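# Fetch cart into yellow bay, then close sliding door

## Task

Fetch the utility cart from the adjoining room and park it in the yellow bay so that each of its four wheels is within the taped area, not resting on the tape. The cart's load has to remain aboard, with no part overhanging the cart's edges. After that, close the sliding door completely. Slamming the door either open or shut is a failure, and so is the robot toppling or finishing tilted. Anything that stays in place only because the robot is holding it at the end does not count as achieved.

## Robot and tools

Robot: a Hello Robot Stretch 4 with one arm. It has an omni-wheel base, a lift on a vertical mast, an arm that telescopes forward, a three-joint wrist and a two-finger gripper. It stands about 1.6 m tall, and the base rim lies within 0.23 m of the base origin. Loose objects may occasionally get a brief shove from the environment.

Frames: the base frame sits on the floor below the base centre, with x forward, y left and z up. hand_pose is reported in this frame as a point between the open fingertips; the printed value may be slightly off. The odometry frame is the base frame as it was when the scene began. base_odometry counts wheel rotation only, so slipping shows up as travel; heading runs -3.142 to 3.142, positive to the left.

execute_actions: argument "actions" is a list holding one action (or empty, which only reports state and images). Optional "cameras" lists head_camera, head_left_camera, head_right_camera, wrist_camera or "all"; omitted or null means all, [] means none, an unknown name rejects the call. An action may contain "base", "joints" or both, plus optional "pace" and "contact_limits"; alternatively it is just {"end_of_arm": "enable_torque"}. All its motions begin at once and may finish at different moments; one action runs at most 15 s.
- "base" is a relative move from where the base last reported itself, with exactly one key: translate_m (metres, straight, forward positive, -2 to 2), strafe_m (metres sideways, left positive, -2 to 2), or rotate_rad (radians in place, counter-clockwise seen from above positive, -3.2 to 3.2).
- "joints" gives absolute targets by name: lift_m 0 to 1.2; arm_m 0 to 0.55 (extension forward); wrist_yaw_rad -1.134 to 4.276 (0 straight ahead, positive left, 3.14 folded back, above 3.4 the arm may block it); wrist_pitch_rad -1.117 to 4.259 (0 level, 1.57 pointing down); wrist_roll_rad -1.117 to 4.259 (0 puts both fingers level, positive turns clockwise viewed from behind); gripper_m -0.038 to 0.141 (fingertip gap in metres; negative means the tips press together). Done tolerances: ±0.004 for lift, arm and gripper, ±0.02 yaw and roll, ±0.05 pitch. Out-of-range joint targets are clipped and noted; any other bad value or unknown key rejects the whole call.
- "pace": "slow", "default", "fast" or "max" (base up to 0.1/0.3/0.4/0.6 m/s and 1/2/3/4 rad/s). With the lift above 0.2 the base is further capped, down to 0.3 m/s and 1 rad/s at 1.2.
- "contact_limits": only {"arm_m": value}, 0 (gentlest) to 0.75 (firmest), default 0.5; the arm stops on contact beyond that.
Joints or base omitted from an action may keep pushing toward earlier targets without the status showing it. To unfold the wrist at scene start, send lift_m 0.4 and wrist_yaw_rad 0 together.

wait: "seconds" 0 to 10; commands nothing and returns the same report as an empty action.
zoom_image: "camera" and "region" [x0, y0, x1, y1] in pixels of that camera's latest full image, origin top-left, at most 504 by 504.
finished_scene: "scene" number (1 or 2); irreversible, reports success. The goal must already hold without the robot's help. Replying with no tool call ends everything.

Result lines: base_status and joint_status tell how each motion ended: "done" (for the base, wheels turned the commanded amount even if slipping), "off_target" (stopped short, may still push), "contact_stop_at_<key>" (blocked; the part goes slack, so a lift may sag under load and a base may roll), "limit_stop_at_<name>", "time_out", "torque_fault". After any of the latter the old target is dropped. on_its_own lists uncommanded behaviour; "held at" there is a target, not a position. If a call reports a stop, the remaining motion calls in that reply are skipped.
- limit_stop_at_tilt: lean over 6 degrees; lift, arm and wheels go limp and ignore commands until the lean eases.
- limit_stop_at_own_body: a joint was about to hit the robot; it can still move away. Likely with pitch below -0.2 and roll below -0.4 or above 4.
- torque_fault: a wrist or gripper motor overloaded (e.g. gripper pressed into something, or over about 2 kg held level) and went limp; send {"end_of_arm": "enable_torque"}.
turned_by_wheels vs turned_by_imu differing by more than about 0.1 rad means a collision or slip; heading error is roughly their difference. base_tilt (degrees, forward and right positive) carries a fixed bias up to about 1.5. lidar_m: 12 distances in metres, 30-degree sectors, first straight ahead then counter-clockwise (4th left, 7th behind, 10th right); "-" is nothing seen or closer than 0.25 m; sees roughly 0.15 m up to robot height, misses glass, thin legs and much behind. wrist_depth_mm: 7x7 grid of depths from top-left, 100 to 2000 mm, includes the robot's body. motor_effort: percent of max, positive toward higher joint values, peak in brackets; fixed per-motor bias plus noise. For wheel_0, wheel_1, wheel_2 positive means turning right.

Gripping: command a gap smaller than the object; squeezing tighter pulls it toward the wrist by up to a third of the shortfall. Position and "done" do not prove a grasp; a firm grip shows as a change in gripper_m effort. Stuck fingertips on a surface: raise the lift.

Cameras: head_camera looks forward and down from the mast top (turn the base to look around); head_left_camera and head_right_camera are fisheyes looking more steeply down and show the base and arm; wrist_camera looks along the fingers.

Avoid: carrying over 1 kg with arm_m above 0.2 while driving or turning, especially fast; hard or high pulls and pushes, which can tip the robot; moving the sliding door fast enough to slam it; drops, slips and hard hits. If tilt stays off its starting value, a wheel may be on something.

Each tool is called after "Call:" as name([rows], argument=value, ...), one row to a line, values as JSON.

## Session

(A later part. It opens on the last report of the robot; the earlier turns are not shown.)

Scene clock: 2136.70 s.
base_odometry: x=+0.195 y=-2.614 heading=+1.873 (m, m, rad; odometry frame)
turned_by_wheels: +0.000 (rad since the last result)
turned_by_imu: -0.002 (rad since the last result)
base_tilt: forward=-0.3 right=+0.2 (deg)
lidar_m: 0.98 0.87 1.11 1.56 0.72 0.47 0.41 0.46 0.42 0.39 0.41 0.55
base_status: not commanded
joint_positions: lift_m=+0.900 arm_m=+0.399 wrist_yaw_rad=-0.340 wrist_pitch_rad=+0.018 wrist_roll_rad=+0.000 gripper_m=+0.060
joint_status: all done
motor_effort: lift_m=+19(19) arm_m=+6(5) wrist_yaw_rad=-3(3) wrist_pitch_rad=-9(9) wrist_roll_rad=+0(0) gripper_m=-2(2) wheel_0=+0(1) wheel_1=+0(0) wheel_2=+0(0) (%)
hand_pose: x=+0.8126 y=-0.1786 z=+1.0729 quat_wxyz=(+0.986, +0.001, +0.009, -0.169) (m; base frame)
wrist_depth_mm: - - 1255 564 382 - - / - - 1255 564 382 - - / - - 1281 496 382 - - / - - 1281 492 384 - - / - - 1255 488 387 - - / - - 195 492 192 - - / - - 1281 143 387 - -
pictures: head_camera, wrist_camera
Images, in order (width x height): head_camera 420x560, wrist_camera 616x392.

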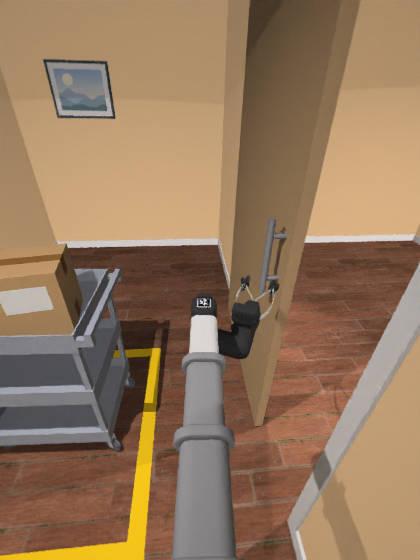

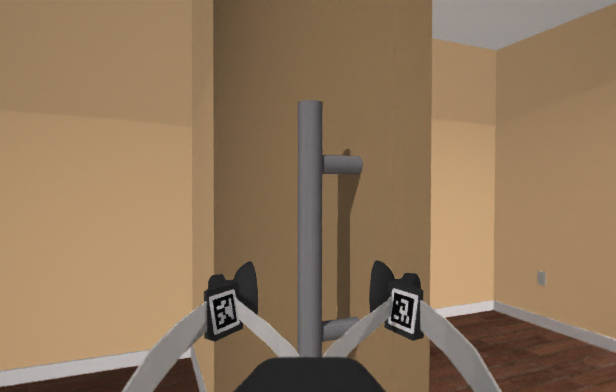

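Call:
execute_actions([
  {"base":{"translate_m":0.04},"joints":{"arm_m":0.54},"pace":"slow"},
], cameras=["wrist_camera"])

Call:
execute_actions([
  {"joints":{"gripper_m":-0.038}},
], cameras=["wrist_camera"])

Scene clock: 2150.00 s.
base_odometry: x=+0.183 y=-2.576 heading=+1.873 (m, m, rad; odometry frame)
turned_by_wheels: +0.001 (rad since the last result)
turned_by_imu: -0.001 (rad since the last result)
base_tilt: forward=-0.4 right=+0.1 (deg)
lidar_m: 0.94 0.83 1.03 1.57 0.74 0.48 0.48 0.48 0.43 0.39 0.39 0.53
base_status: done
joint_positions: lift_m=+0.900 arm_m=+0.539 wrist_yaw_rad=-0.342 wrist_pitch_rad=+0.018 wrist_roll_rad=+0.000 gripper_m=+0.060
joint_status: all done
motor_effort: lift_m=+19(19) arm_m=+8(13) wrist_yaw_rad=+4(30) wrist_pitch_rad=-6(8) wrist_roll_rad=+0(0) gripper_m=+2(2) wheel_0=+7(11) wheel_1=+3(5) wheel_2=-1(7) (%)
hand_pose: x=+0.9519 y=-0.1791 z=+1.0729 quat_wxyz=(+0.985, +0.001, +0.009, -0.170) (m; base frame)
wrist_depth_mm: - - 1182 530 327 255 211 / - - 1160 525 237 254 211 / - - 1182 530 237 249 211 / - - 1205 539 239 255 211 / - - 1160 539 238 255 211 / - - 195 535 193 255 212 / - - 1182 143 240 229 212
pictures: wrist_camera
Images, in order (width x height): wrist_camera 616x392.

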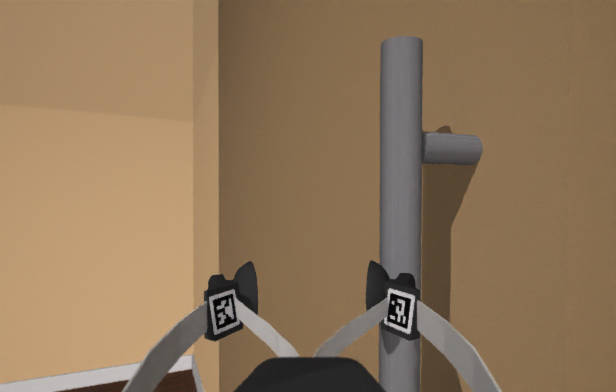

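Scene clock: 2151.67 s.
base_odometry: x=+0.183 y=-2.576 heading=+1.873 (m, m, rad; odometry frame)
turned_by_wheels: +0.000 (rad since the last result)
turned_by_imu: -0.001 (rad since the last result)
base_tilt: forward=-0.4 right=+0.2 (deg)
lidar_m: 0.95 0.83 1.05 1.57 0.75 0.48 0.45 0.49 0.40 0.39 0.40 0.53
base_status: not commanded
joint_positions: lift_m=+0.900 arm_m=+0.539 wrist_yaw_rad=-0.340 wrist_pitch_rad=+0.018 wrist_roll_rad=+0.000 gripper_m=-0.037
joint_status: all done
motor_effort: lift_m=+19(19) arm_m=+6(8) wrist_yaw_rad=-2(7) wrist_pitch_rad=-9(6) wrist_roll_rad=+0(0) gripper_m=-18(21) wheel_0=+2(6) wheel_1=+2(3) wheel_2=-1(1) (%)
hand_pose: x=+0.9526 y=-0.1787 z=+1.0729 quat_wxyz=(+0.986, +0.001, +0.009, -0.169) (m; base frame)
wrist_depth_mm: - - 1160 525 324 252 209 / - - 1160 535 297 253 209 / - - 1160 535 242 247 209 / - - 1182 525 298 252 210 / - - 1182 525 297 252 210 / - - 778 201 181 251 209 / - - 1042 158 231 229 210
pictures: wrist_camera
Images, in order (width x height): wrist_camera 616x392.

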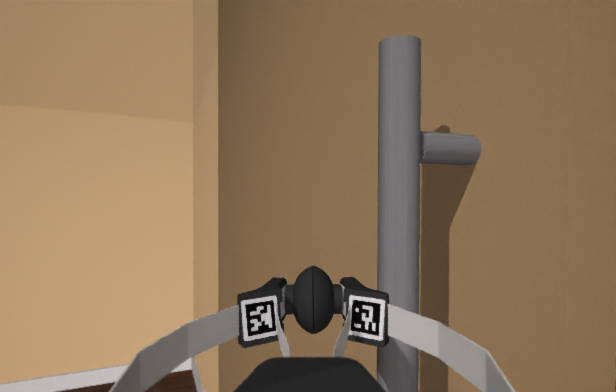

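Call:
execute_actions([
  {"joints":{"arm_m":0.48,"gripper_m":0.06,"wrist_yaw_rad":-0.5}},
], cameras=["wrist_camera"])

Scene clock: 2158.00 s.
base_odometry: x=+0.183 y=-2.576 heading=+1.873 (m, m, rad; odometry frame)
turned_by_wheels: +0.000 (rad since the last result)
turned_by_imu: -0.001 (rad since the last result)
base_tilt: forward=-0.4 right=+0.2 (deg)
lidar_m: 0.95 0.84 1.03 1.56 0.77 0.51 0.47 0.50 0.43 0.40 0.41 0.54
base_status: not commanded
joint_positions: lift_m=+0.900 arm_m=+0.481 wrist_yaw_rad=-0.500 wrist_pitch_rad=+0.018 wrist_roll_rad=+0.000 gripper_m=+0.060
joint_status: all done
motor_effort: lift_m=+19(19) arm_m=-6(6) wrist_yaw_rad=-2(10) wrist_pitch_rad=-7(6) wrist_roll_rad=+0(0) gripper_m=-5(18) wheel_0=+2(2) wheel_1=+2(2) wheel_2=-2(2) (%)
hand_pose: x=+0.8632 y=-0.2150 z=+1.0729 quat_wxyz=(+0.969, +0.002, +0.009, -0.247) (m; base frame)
wrist_depth_mm: - 1983 603 389 300 - - / - 1921 615 351 300 - - / - 1921 609 322 301 - - / - 1921 609 332 303 - - / - 1983 615 338 304 - - / - 1921 195 338 192 - - / - 1983 621 143 297 - -
pictures: wrist_camera
Images, in order (width x height): wrist_camera 616x392.

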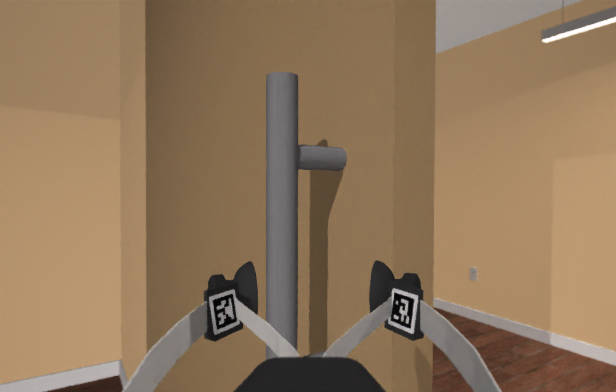

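Call:
execute_actions([
  {"base":{"translate_m":0.05},"joints":{"arm_m":0.545},"pace":"slow"},
], cameras=["wrist_camera"])

Scene clock: 2163.50 s.
base_odometry: x=+0.168 y=-2.528 heading=+1.873 (m, m, rad; odometry frame)
turned_by_wheels: +0.000 (rad since the last result)
turned_by_imu: -0.002 (rad since the last result)
base_tilt: forward=-0.4 right=+0.3 (deg)
lidar_m: 0.91 0.78 0.97 1.57 0.85 0.56 0.51 0.54 0.42 0.39 0.39 0.51
base_status: done
joint_positions: lift_m=+0.900 arm_m=+0.544 wrist_yaw_rad=-0.505 wrist_pitch_rad=+0.018 wrist_roll_rad=+0.000 gripper_m=+0.060
joint_status: all done
motor_effort: lift_m=+19(19) arm_m=+7(7) wrist_yaw_rad=+12(12) wrist_pitch_rad=-8(5) wrist_roll_rad=+0(1) gripper_m=-6(6) wheel_0=+0(4) wheel_1=+1(5) wheel_2=-5(7) (%)
hand_pose: x=+0.9248 y=-0.2161 z=+1.0729 quat_wxyz=(+0.968, +0.002, +0.009, -0.250) (m; base frame)
wrist_depth_mm: - 1808 569 364 250 211 198 / - 1756 574 362 249 213 202 / - 1756 569 364 220 212 204 / - 1808 569 364 250 213 204 / - 1863 569 368 242 212 206 / - 1808 196 366 193 207 206 / - 1756 574 144 250 200 208
pictures: wrist_camera
Images, in order (width x height): wrist_camera 616x392.

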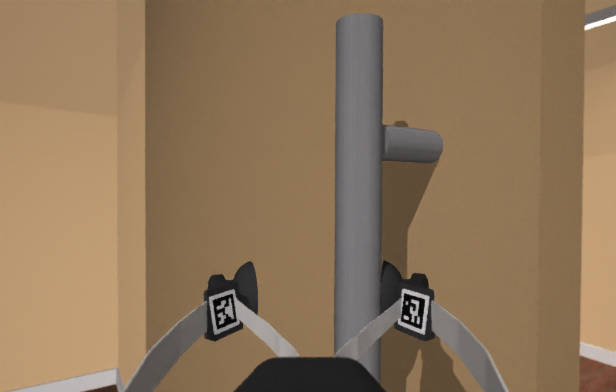

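Depth ~0.2; a bit more.

Call:
execute_actions([
  {"base":{"translate_m":0.035},"pace":"slow"},
], cameras=[])

Call:
execute_actions([
  {"joints":{"gripper_m":-0.038}},
], cameras=["wrist_camera"])

Call:
execute_actions([
  {"joints":{"arm_m":0.33},"pace":"slow"},
], cameras=["wrist_camera","head_camera"])

Scene clock: 2170.90 s.
base_odometry: x=+0.158 y=-2.495 heading=+1.871 (m, m, rad; odometry frame)
turned_by_wheels: -0.001 (rad since the last result)
turned_by_imu: -0.003 (rad since the last result)
base_tilt: forward=-0.5 right=+0.2 (deg)
lidar_m: 0.90 0.76 0.91 1.59 0.90 0.61 0.55 0.58 0.42 0.37 0.39 0.51
base_status: done
joint_positions: lift_m=+0.900 arm_m=+0.544 wrist_yaw_rad=-0.513 wrist_pitch_rad=+0.018 wrist_roll_rad=+0.000 gripper_m=+0.060
joint_status: not commanded
on_its_own: wrist_yaw_rad is at rest, and its effort (+36) is outside its rest range (-13 to +13)
motor_effort: lift_m=+19(19) arm_m=+7(7) wrist_yaw_rad=+36(36) wrist_pitch_rad=-7(7) wrist_roll_rad=+0(1) gripper_m=-6(6) wheel_0=-4(5) wheel_1=+0(4) wheel_2=-13(12) (%)
hand_pose: x=+0.9230 y=-0.2178 z=+1.0728 quat_wxyz=(+0.967, +0.002, +0.009, -0.254) (m; base frame)
wrist_depth_mm: - 1537 530 347 174 204 178 / - 1576 530 345 174 204 178 / - 1618 535 345 174 198 177 / - 1618 535 347 174 204 179 / - 1618 539 345 174 204 178 / - 1618 195 349 175 193 178 / - 1661 539 157 174 193 179
pictures: none
No camera images: the call's "cameras" was empty. Leave "cameras" out to get every camera's image.

Scene clock: 2172.57 s.
base_odometry: x=+0.158 y=-2.495 heading=+1.868 (m, m, rad; odometry frame)
turned_by_wheels: -0.003 (rad since the last result)
turned_by_imu: -0.014 (rad since the last result)
base_tilt: forward=-0.4 right=+0.2 (deg)
lidar_m: 0.88 0.76 0.89 1.58 0.91 0.59 0.56 0.59 0.41 0.38 0.39 0.53
base_status: not commanded
joint_positions: lift_m=+0.900 arm_m=+0.544 wrist_yaw_rad=-0.512 wrist_pitch_rad=+0.018 wrist_roll_rad=+0.000 gripper_m=-0.037
joint_status: all done
on_its_own: wrist_yaw_rad is at rest, and its effort (+32) is outside its rest range (-13 to +13)
motor_effort: lift_m=+19(19) arm_m=+4(7) wrist_yaw_rad=+32(47) wrist_pitch_rad=-5(8) wrist_roll_rad=+1(1) gripper_m=-22(25) wheel_0=-28(28) wheel_1=-12(13) wheel_2=-20(20) (%)
hand_pose: x=+0.9238 y=-0.2175 z=+1.0730 quat_wxyz=(+0.967, +0.002, +0.009, -0.253) (m; base frame)
wrist_depth_mm: - 931 462 307 208 185 161 / - 931 466 309 208 184 162 / - 931 462 309 179 185 161 / - 946 469 309 215 184 161 / - 931 466 312 215 185 161 / - 931 466 183 173 180 161 / - 946 384 164 213 170 161
pictures: wrist_camera
Images, in order (width x height): wrist_camera 616x392.

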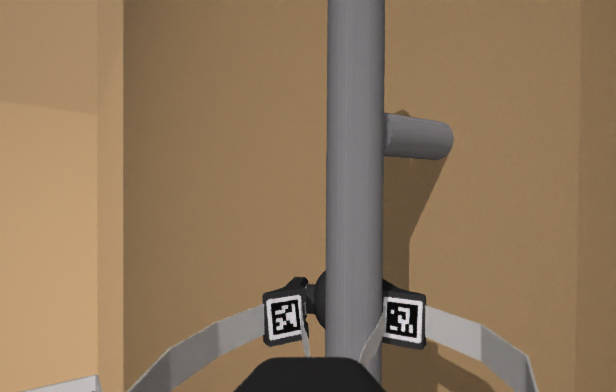

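Scene clock: 2176.00 s.
base_odometry: x=+0.158 y=-2.495 heading=+1.872 (m, m, rad; odometry frame)
turned_by_wheels: +0.004 (rad since the last result)
turned_by_imu: -0.102 (rad since the last result)
base_tilt: forward=-0.4 right=+0.3 (deg)
lidar_m: 0.84 0.73 0.82 1.54 1.06 0.66 0.57 0.59 0.47 0.41 0.41 0.50
base_status: not commanded
joint_positions: lift_m=+0.900 arm_m=+0.332 wrist_yaw_rad=-0.500 wrist_pitch_rad=+0.018 wrist_roll_rad=+0.000 gripper_m=-0.037
joint_status: all done
motor_effort: lift_m=+19(19) arm_m=-9(17) wrist_yaw_rad=-3(88) wrist_pitch_rad=-9(10) wrist_roll_rad=-2(1) gripper_m=-20(27) wheel_0=-9(29) wheel_1=-1(12) wheel_2=+1(20) (%)
hand_pose: x=+0.7138 y=-0.2149 z=+1.0729 quat_wxyz=(+0.969, +0.002, +0.009, -0.247) (m; base frame)
wrist_depth_mm: - 654 389 173 217 178 - / - 654 392 173 216 178 - / - 647 392 173 201 179 - / - 647 397 175 218 179 - / - 654 392 175 217 179 - / - 654 353 171 181 178 - / - 597 375 169 210 148 -
pictures: head_camera, wrist_camera
Images, in order (width x height): head_camera 420x560, wrist_camera 616x392.

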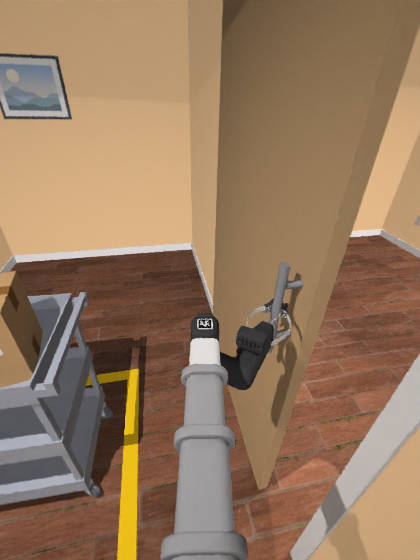

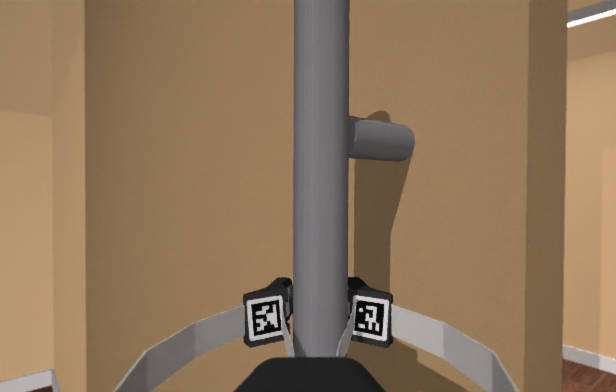

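Call:
execute_actions([
  {"joints":{"arm_m":0.23,"wrist_yaw_rad":-0.56},"pace":"slow"},
], cameras=["head_camera","head_right_camera"])

Scene clock: 2186.83 s.
base_odometry: x=+0.158 y=-2.495 heading=+1.871 (m, m, rad; odometry frame)
turned_by_wheels: -0.001 (rad since the last result)
turned_by_imu: -0.030 (rad since the last result)
base_tilt: forward=-0.4 right=+0.3 (deg)
lidar_m: 0.84 0.70 0.75 1.55 1.15 0.68 0.60 0.61 0.47 0.42 0.41 0.50
base_status: not commanded
joint_positions: lift_m=+0.900 arm_m=+0.232 wrist_yaw_rad=-0.556 wrist_pitch_rad=+0.019 wrist_roll_rad=+0.000 gripper_m=-0.037
joint_status: all done
motor_effort: lift_m=+19(19) arm_m=-11(14) wrist_yaw_rad=-13(50) wrist_pitch_rad=-11(9) wrist_roll_rad=+0(1) gripper_m=-26(27) wheel_0=-16(16) wheel_1=-3(7) wheel_2=-1(9) (%)
hand_pose: x=+0.6018 y=-0.2266 z=+1.0727 quat_wxyz=(+0.962, +0.003, +0.009, -0.275) (m; base frame)
wrist_depth_mm: 1336 517 355 170 219 184 - / 1336 517 355 170 219 184 - / 1308 517 357 170 208 183 - / 1281 525 357 170 220 185 - / 1308 530 359 172 220 184 - / 1308 525 329 172 182 185 - / 1366 496 345 169 215 151 -
pictures: head_camera, head_right_camera
Images, in order (width x height): head_camera 420x560, head_right_camera 420x672.

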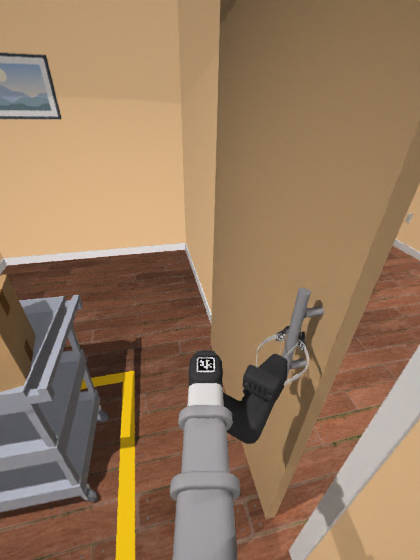

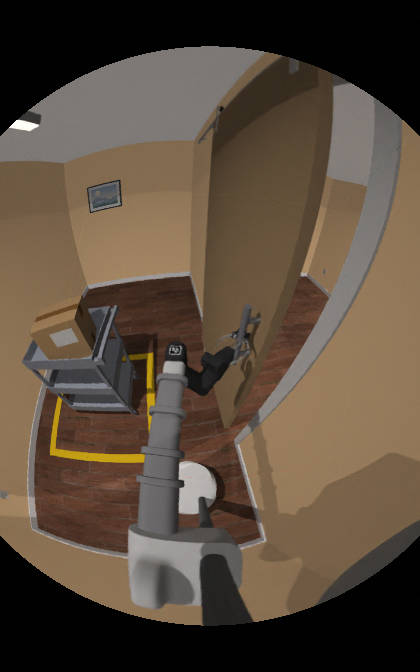

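Better with more yaw. Continue.

Call:
execute_actions([
  {"joints":{"arm_m":0.13,"wrist_yaw_rad":-0.63},"pace":"slow"},
], cameras=["head_camera","head_right_camera"])

Call:
execute_actions([
  {"joints":{"arm_m":0.05,"wrist_yaw_rad":-0.69},"pace":"slow","contact_limits":{"arm_m":0.3}},
], cameras=["head_camera","head_right_camera"])

Scene clock: 2194.47 s.
base_odometry: x=+0.158 y=-2.495 heading=+1.871 (m, m, rad; odometry frame)
turned_by_wheels: +0.000 (rad since the last result)
turned_by_imu: -0.094 (rad since the last result)
base_tilt: forward=-0.3 right=+0.3 (deg)
lidar_m: 0.72 0.69 0.72 1.53 1.39 0.74 0.62 0.61 0.54 0.43 0.43 0.46
base_status: not commanded
joint_positions: lift_m=+0.900 arm_m=+0.132 wrist_yaw_rad=-0.628 wrist_pitch_rad=+0.020 wrist_roll_rad=+0.000 gripper_m=-0.037
joint_status: all done
motor_effort: lift_m=+19(19) arm_m=-11(16) wrist_yaw_rad=-7(64) wrist_pitch_rad=-14(12) wrist_roll_rad=+0(1) gripper_m=-28(29) wheel_0=-18(18) wheel_1=-3(4) wheel_2=+0(9) (%)
hand_pose: x=+0.4849 y=-0.2402 z=+1.0723 quat_wxyz=(+0.951, +0.003, +0.010, -0.309) (m; base frame)
wrist_depth_mm: 530 392 310 172 216 196 221 / 525 392 310 172 221 196 222 / 530 392 312 171 213 197 223 / 530 397 312 172 222 197 221 / 525 394 314 172 222 197 224 / 539 394 304 173 179 197 224 / 539 394 303 168 218 153 224
pictures: head_camera, head_right_camera
Images, in order (width x height): head_camera 420x560, head_right_camera 420x672.

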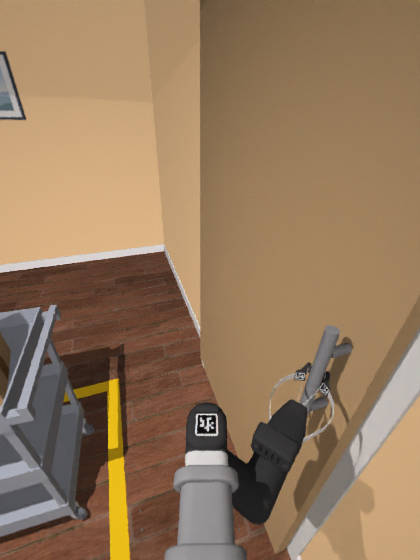

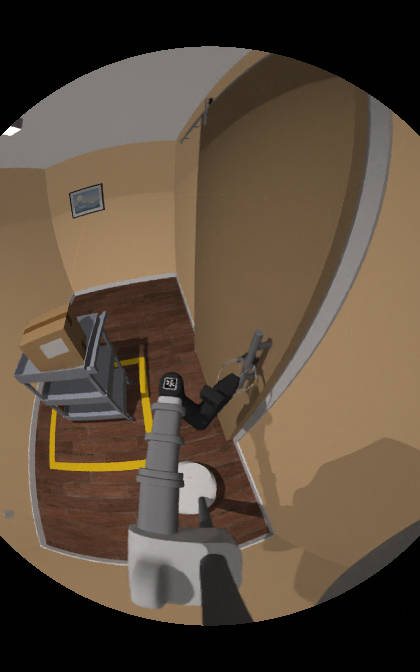

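Scene clock: 2196.43 s.
base_odometry: x=+0.158 y=-2.495 heading=+1.871 (m, m, rad; odometry frame)
turned_by_wheels: +0.000 (rad since the last result)
turned_by_imu: -0.004 (rad since the last result)
base_tilt: forward=+0.3 right=+0.5 (deg)
lidar_m: 0.71 0.69 0.71 1.52 1.42 0.74 0.61 0.60 0.55 0.43 0.43 0.42
base_status: not commanded
joint_positions: lift_m=+0.900 arm_m=+0.098 wrist_yaw_rad=-0.661 wrist_pitch_rad=+0.027 wrist_roll_rad=-0.001 gripper_m=-0.037
joint_status: arm_m contact_stop (moved -0.034 of -0.082); wrist_yaw_rad contact_stop_at_arm_m (moved -0.033 of -0.062)
on_its_own: wrist_yaw_rad is held at -0.664, not at your -0.690, since a contact_stop; arm_m is slack since a contact_stop (your +0.050 is given up); wrist_pitch_rad is at rest, and its effort (-35) is outside its rest range (-23 to +23)
motor_effort: lift_m=+17(19) arm_m=+0(17) wrist_yaw_rad=-10(69) wrist_pitch_rad=-35(30) wrist_roll_rad=+2(2) gripper_m=-28(33) wheel_0=-16(18) wheel_1=-3(3) wheel_2=+1(10) (%)
contact_limits: arm_m 0.3
hand_pose: x=+0.4425 y=-0.2460 z=+1.0705 quat_wxyz=(+0.946, +0.004, +0.013, -0.324) (m; base frame)
wrist_depth_mm: 477 364 300 168 213 195 227 / 477 368 300 169 217 196 229 / 484 373 301 170 213 198 229 / 488 377 304 170 221 197 232 / 500 379 304 172 222 199 230 / 500 382 291 172 180 200 234 / 504 373 296 170 217 193 234
pictures: head_camera, head_right_camera
Images, in order (width x height): head_camera 420x560, head_right_camera 420x672.

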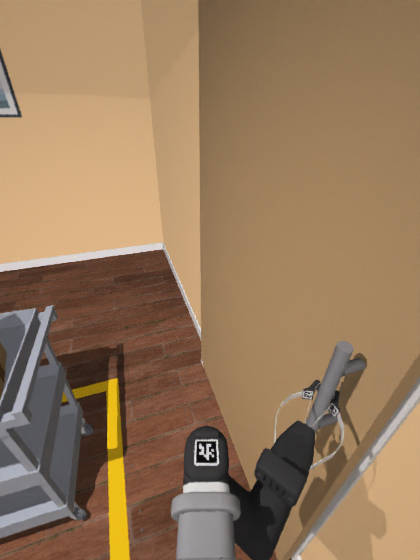

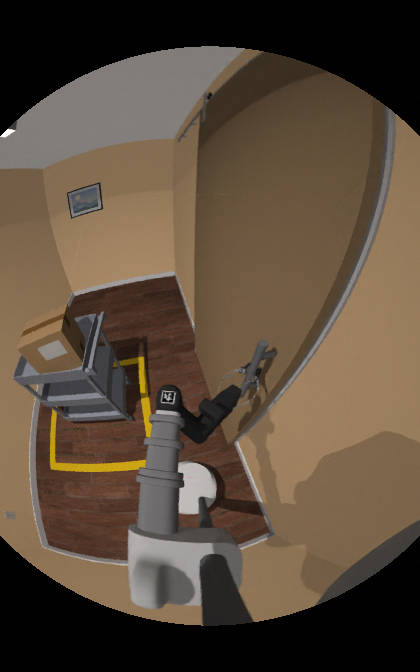

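Call:
execute_actions([
  {"joints":{"gripper_m":0.07}},
], cameras=[])

Call:
execute_actions([
  {"joints":{"arm_m":0.0}},
], cameras=[])

Call:
execute_actions([
  {"base":{"rotate_rad":-0.6},"joints":{"wrist_yaw_rad":0.3}},
])

Scene clock: 2204.10 s.
base_odometry: x=+0.158 y=-2.495 heading=+1.873 (m, m, rad; odometry frame)
turned_by_wheels: +0.001 (rad since the last result)
turned_by_imu: +0.000 (rad since the last result)
base_tilt: forward=-0.4 right=+0.2 (deg)
lidar_m: 0.75 0.68 0.70 1.51 1.39 0.76 0.62 0.62 0.53 0.42 0.43 0.44
base_status: not commanded
joint_positions: lift_m=+0.900 arm_m=+0.098 wrist_yaw_rad=-0.663 wrist_pitch_rad=+0.019 wrist_roll_rad=+0.000 gripper_m=+0.070
joint_status: all done
on_its_own: wrist_yaw_rad is held at -0.664, not at your -0.690, since a contact_stop; arm_m is slack since a contact_stop (your +0.050 is given up)
motor_effort: lift_m=+17(17) arm_m=+0(0) wrist_yaw_rad=-4(10) wrist_pitch_rad=-6(39) wrist_roll_rad=+0(2) gripper_m=-7(31) wheel_0=+0(16) wheel_1=-1(3) wheel_2=+0(2) (%)
hand_pose: x=+0.4420 y=-0.2464 z=+1.0729 quat_wxyz=(+0.946, +0.003, +0.009, -0.325) (m; base frame)
wrist_depth_mm: 544 407 327 277 235 216 244 / 539 410 332 277 235 218 245 / 535 407 332 277 230 217 245 / 549 413 332 278 236 218 244 / 549 415 334 279 231 220 245 / 549 415 195 279 191 216 247 / 544 415 336 141 236 216 249
pictures: none
No camera images: the call's "cameras" was empty. Leave "cameras" out to get every camera's image.

Scene clock: 2205.37 s.
base_odometry: x=+0.158 y=-2.495 heading=+1.873 (m, m, rad; odometry frame)
turned_by_wheels: +0.000 (rad since the last result)
turned_by_imu: +0.000 (rad since the last result)
base_tilt: forward=-0.4 right=+0.3 (deg)
lidar_m: 0.74 0.69 0.71 1.53 1.43 0.72 0.61 0.60 0.57 0.45 0.43 0.44
base_status: not commanded
joint_positions: lift_m=+0.900 arm_m=+0.001 wrist_yaw_rad=-0.664 wrist_pitch_rad=+0.019 wrist_roll_rad=+0.000 gripper_m=+0.070
joint_status: all done
on_its_own: wrist_yaw_rad is held at -0.664, not at your -0.690, since a contact_stop
motor_effort: lift_m=+17(17) arm_m=-6(6) wrist_yaw_rad=-2(5) wrist_pitch_rad=-8(11) wrist_roll_rad=+1(1) gripper_m=-1(2) wheel_0=+0(0) wheel_1=-1(1) wheel_2=+0(0) (%)
hand_pose: x=+0.3453 y=-0.2465 z=+1.0729 quat_wxyz=(+0.945, +0.003, +0.009, -0.326) (m; base frame)
wrist_depth_mm: 603 462 370 312 320 298 270 / 603 462 370 312 322 298 270 / 597 459 373 304 320 297 270 / 603 462 370 312 317 300 272 / 609 466 375 314 320 301 272 / 615 469 196 312 193 297 272 / 615 466 377 143 322 291 272
pictures: none
No camera images: the call's "cameras" was empty. Leave "cameras" out to get every camera's image.

Scene clock: 2206.77 s.
base_odometry: x=+0.158 y=-2.495 heading=+1.273 (m, m, rad; odometry frame)
turned_by_wheels: -0.599 (rad since the last result)
turned_by_imu: -0.604 (rad since the last result)
base_tilt: forward=-0.4 right=+0.2 (deg)
lidar_m: 0.46 0.68 0.73 0.68 1.10 1.51 0.81 0.61 0.61 0.60 0.45 0.43
base_status: done
joint_positions: lift_m=+0.900 arm_m=+0.001 wrist_yaw_rad=+0.305 wrist_pitch_rad=+0.019 wrist_roll_rad=+0.000 gripper_m=+0.070
joint_status: all done
on_its_own: wrist_yaw_rad is at rest, and its effort (-15) is outside its rest range (-13 to +13)
motor_effort: lift_m=+17(17) arm_m=-5(6) wrist_yaw_rad=-15(21) wrist_pitch_rad=-9(9) wrist_roll_rad=+1(0) gripper_m=-2(6) wheel_0=+5(5) wheel_1=+3(4) wheel_2=+2(7) (%)
hand_pose: x=+0.4732 y=+0.0031 z=+1.0729 quat_wxyz=(+0.988, -0.002, +0.009, +0.152) (m; base frame)
wrist_depth_mm: - 960 455 285 223 235 214 / - 976 455 273 224 236 214 / - 991 459 251 224 235 216 / - 976 462 276 224 236 214 / - 1008 462 277 224 236 216 / - 991 196 236 194 237 216 / - 1008 466 151 225 236 216
pictures: head_camera, head_left_camera, head_right_camera, wrist_camera
Images, in order (width x height): head_camera 420x560, head_left_camera 420x672, head_right_camera 420x672, wrist_camera 616x392.

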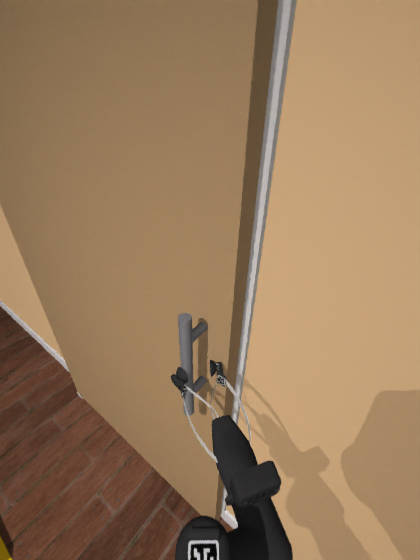

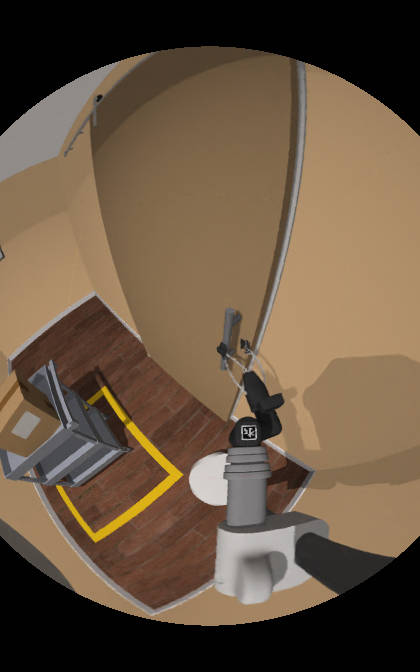

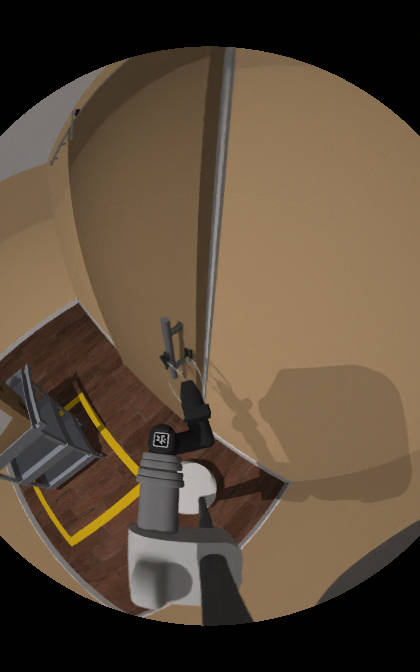

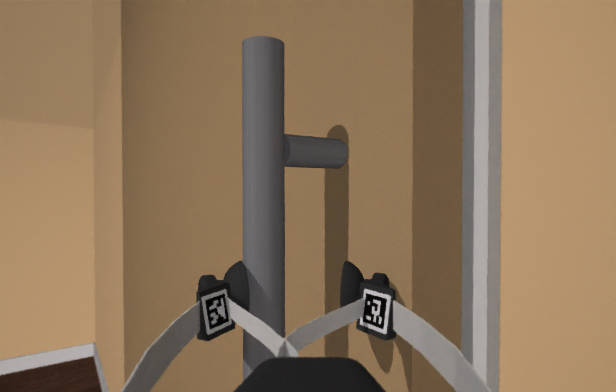

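Call:
execute_actions([
  {"joints":{"wrist_yaw_rad":0.2},"pace":"slow"},
], cameras=["wrist_camera"])

Call:
execute_actions([
  {"joints":{"wrist_yaw_rad":0.27}},
], cameras=[])

Call:
execute_actions([
  {"base":{"translate_m":-0.15},"pace":"slow"},
])

Scene clock: 2217.57 s.
base_odometry: x=+0.157 y=-2.495 heading=+1.274 (m, m, rad; odometry frame)
turned_by_wheels: +0.001 (rad since the last result)
turned_by_imu: +0.000 (rad since the last result)
base_tilt: forward=-0.4 right=+0.2 (deg)
lidar_m: 0.44 0.67 0.74 0.70 1.11 1.51 0.77 0.64 0.62 0.58 0.45 0.44
base_status: not commanded
joint_positions: lift_m=+0.900 arm_m=+0.001 wrist_yaw_rad=+0.224 wrist_pitch_rad=+0.019 wrist_roll_rad=+0.000 gripper_m=+0.070
joint_status: wrist_yaw_rad off_target (ended at +0.224, target +0.200)
on_its_own: wrist_yaw_rad is at rest, and its effort (-71) is outside its rest range (-13 to +13)
motor_effort: lift_m=+17(17) arm_m=-4(5) wrist_yaw_rad=-71(72) wrist_pitch_rad=-6(6) wrist_roll_rad=+0(0) gripper_m=-10(9) wheel_0=+13(13) wheel_1=+3(3) wheel_2=+4(4) (%)
hand_pose: x=+0.4723 y=-0.0211 z=+1.0729 quat_wxyz=(+0.994, -0.001, +0.009, +0.112) (m; base frame)
wrist_depth_mm: - 683 392 274 235 241 211 / - 691 240 276 235 243 210 / - 699 242 258 236 243 211 / - 699 239 278 236 243 211 / - 715 240 279 237 243 212 / - 707 207 268 193 243 211 / - 539 235 248 229 231 212
pictures: wrist_camera
Images, in order (width x height): wrist_camera 616x392.

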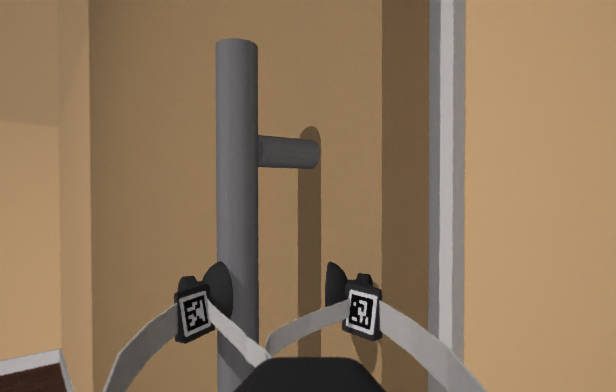

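Scene clock: 2218.03 s.
base_odometry: x=+0.157 y=-2.495 heading=+1.274 (m, m, rad; odometry frame)
turned_by_wheels: -0.001 (rad since the last result)
turned_by_imu: -0.001 (rad since the last result)
base_tilt: forward=-0.4 right=+0.2 (deg)
lidar_m: 0.43 0.70 0.73 0.68 1.09 1.52 0.80 0.63 0.62 0.58 0.46 0.43
base_status: not commanded
joint_positions: lift_m=+0.900 arm_m=+0.000 wrist_yaw_rad=+0.276 wrist_pitch_rad=+0.018 wrist_roll_rad=+0.000 gripper_m=+0.070
joint_status: all done
on_its_own: wrist_yaw_rad is at rest, and its effort (-18) is outside its rest range (-13 to +13)
motor_effort: lift_m=+17(17) arm_m=-2(4) wrist_yaw_rad=-18(65) wrist_pitch_rad=-8(9) wrist_roll_rad=+0(1) gripper_m=-3(7) wheel_0=+8(13) wheel_1=+3(3) wheel_2=+1(4) (%)
hand_pose: x=+0.4726 y=-0.0056 z=+1.0730 quat_wxyz=(+0.990, -0.001, +0.009, +0.137) (m; base frame)
wrist_depth_mm: - 831 430 290 226 239 212 / - 831 424 277 229 237 212 / - 842 430 255 229 238 213 / - 854 433 279 229 240 213 / - 854 433 279 229 240 214 / - 842 196 267 196 242 214 / - 759 436 148 226 234 214
pictures: none
No camera images: the call's "cameras" was empty. Leave "cameras" out to get every camera's image.

Scene clock: 2220.83 s.
base_odometry: x=+0.114 y=-2.638 heading=+1.273 (m, m, rad; odometry frame)
turned_by_wheels: +0.000 (rad since the last result)
turned_by_imu: +0.000 (rad since the last result)
base_tilt: forward=-0.3 right=+0.1 (deg)
lidar_m: 0.60 0.86 0.73 0.76 1.42 1.40 0.67 0.53 0.53 0.58 0.56 0.57
base_status: done
joint_positions: lift_m=+0.900 arm_m=+0.000 wrist_yaw_rad=+0.270 wrist_pitch_rad=+0.018 wrist_roll_rad=+0.000 gripper_m=+0.070
joint_status: not commanded
motor_effort: lift_m=+17(17) arm_m=-2(2) wrist_yaw_rad=-3(22) wrist_pitch_rad=-5(9) wrist_roll_rad=+0(1) gripper_m=-5(6) wheel_0=-1(7) wheel_1=-2(4) wheel_2=+2(8) (%)
hand_pose: x=+0.4726 y=-0.0073 z=+1.0730 quat_wxyz=(+0.991, -0.001, +0.009, +0.135) (m; base frame)
wrist_depth_mm: - 1661 723 484 382 364 314 / - 1661 715 492 384 366 314 / - 1708 723 445 382 366 315 / - 1708 707 449 387 370 315 / - 1756 723 449 384 368 315 / - 1708 196 452 193 355 317 / - 1756 723 144 382 349 317
pictures: head_camera, head_left_camera, head_right_camera, wrist_camera
Images, in order (width x height): head_camera 420x560, head_left_camera 420x672, head_right_camera 420x672, wrist_camera 616x392.

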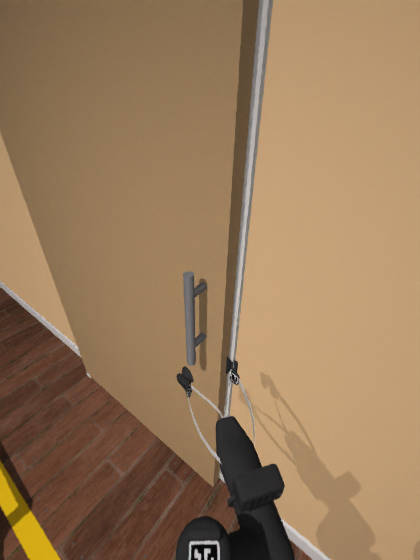

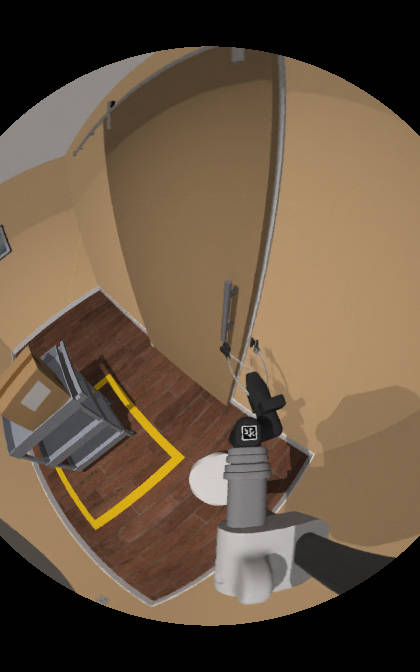

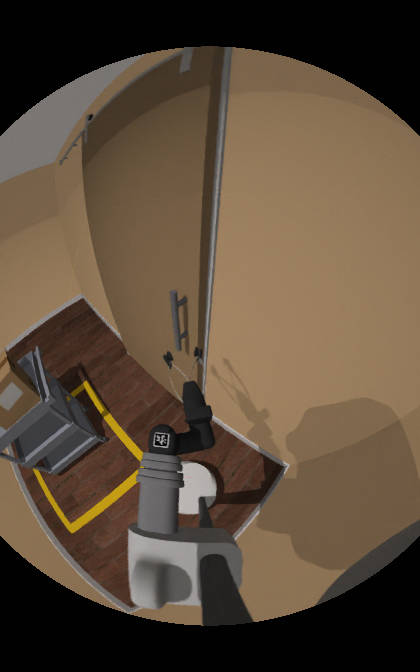

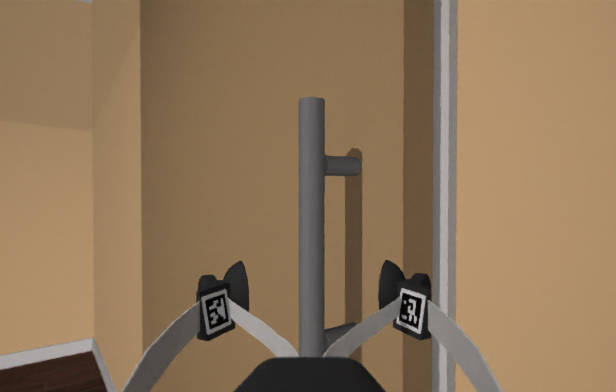

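Door is at its stop.

Call:
finished_scene(scene=1)

The scene is finished: the task was done.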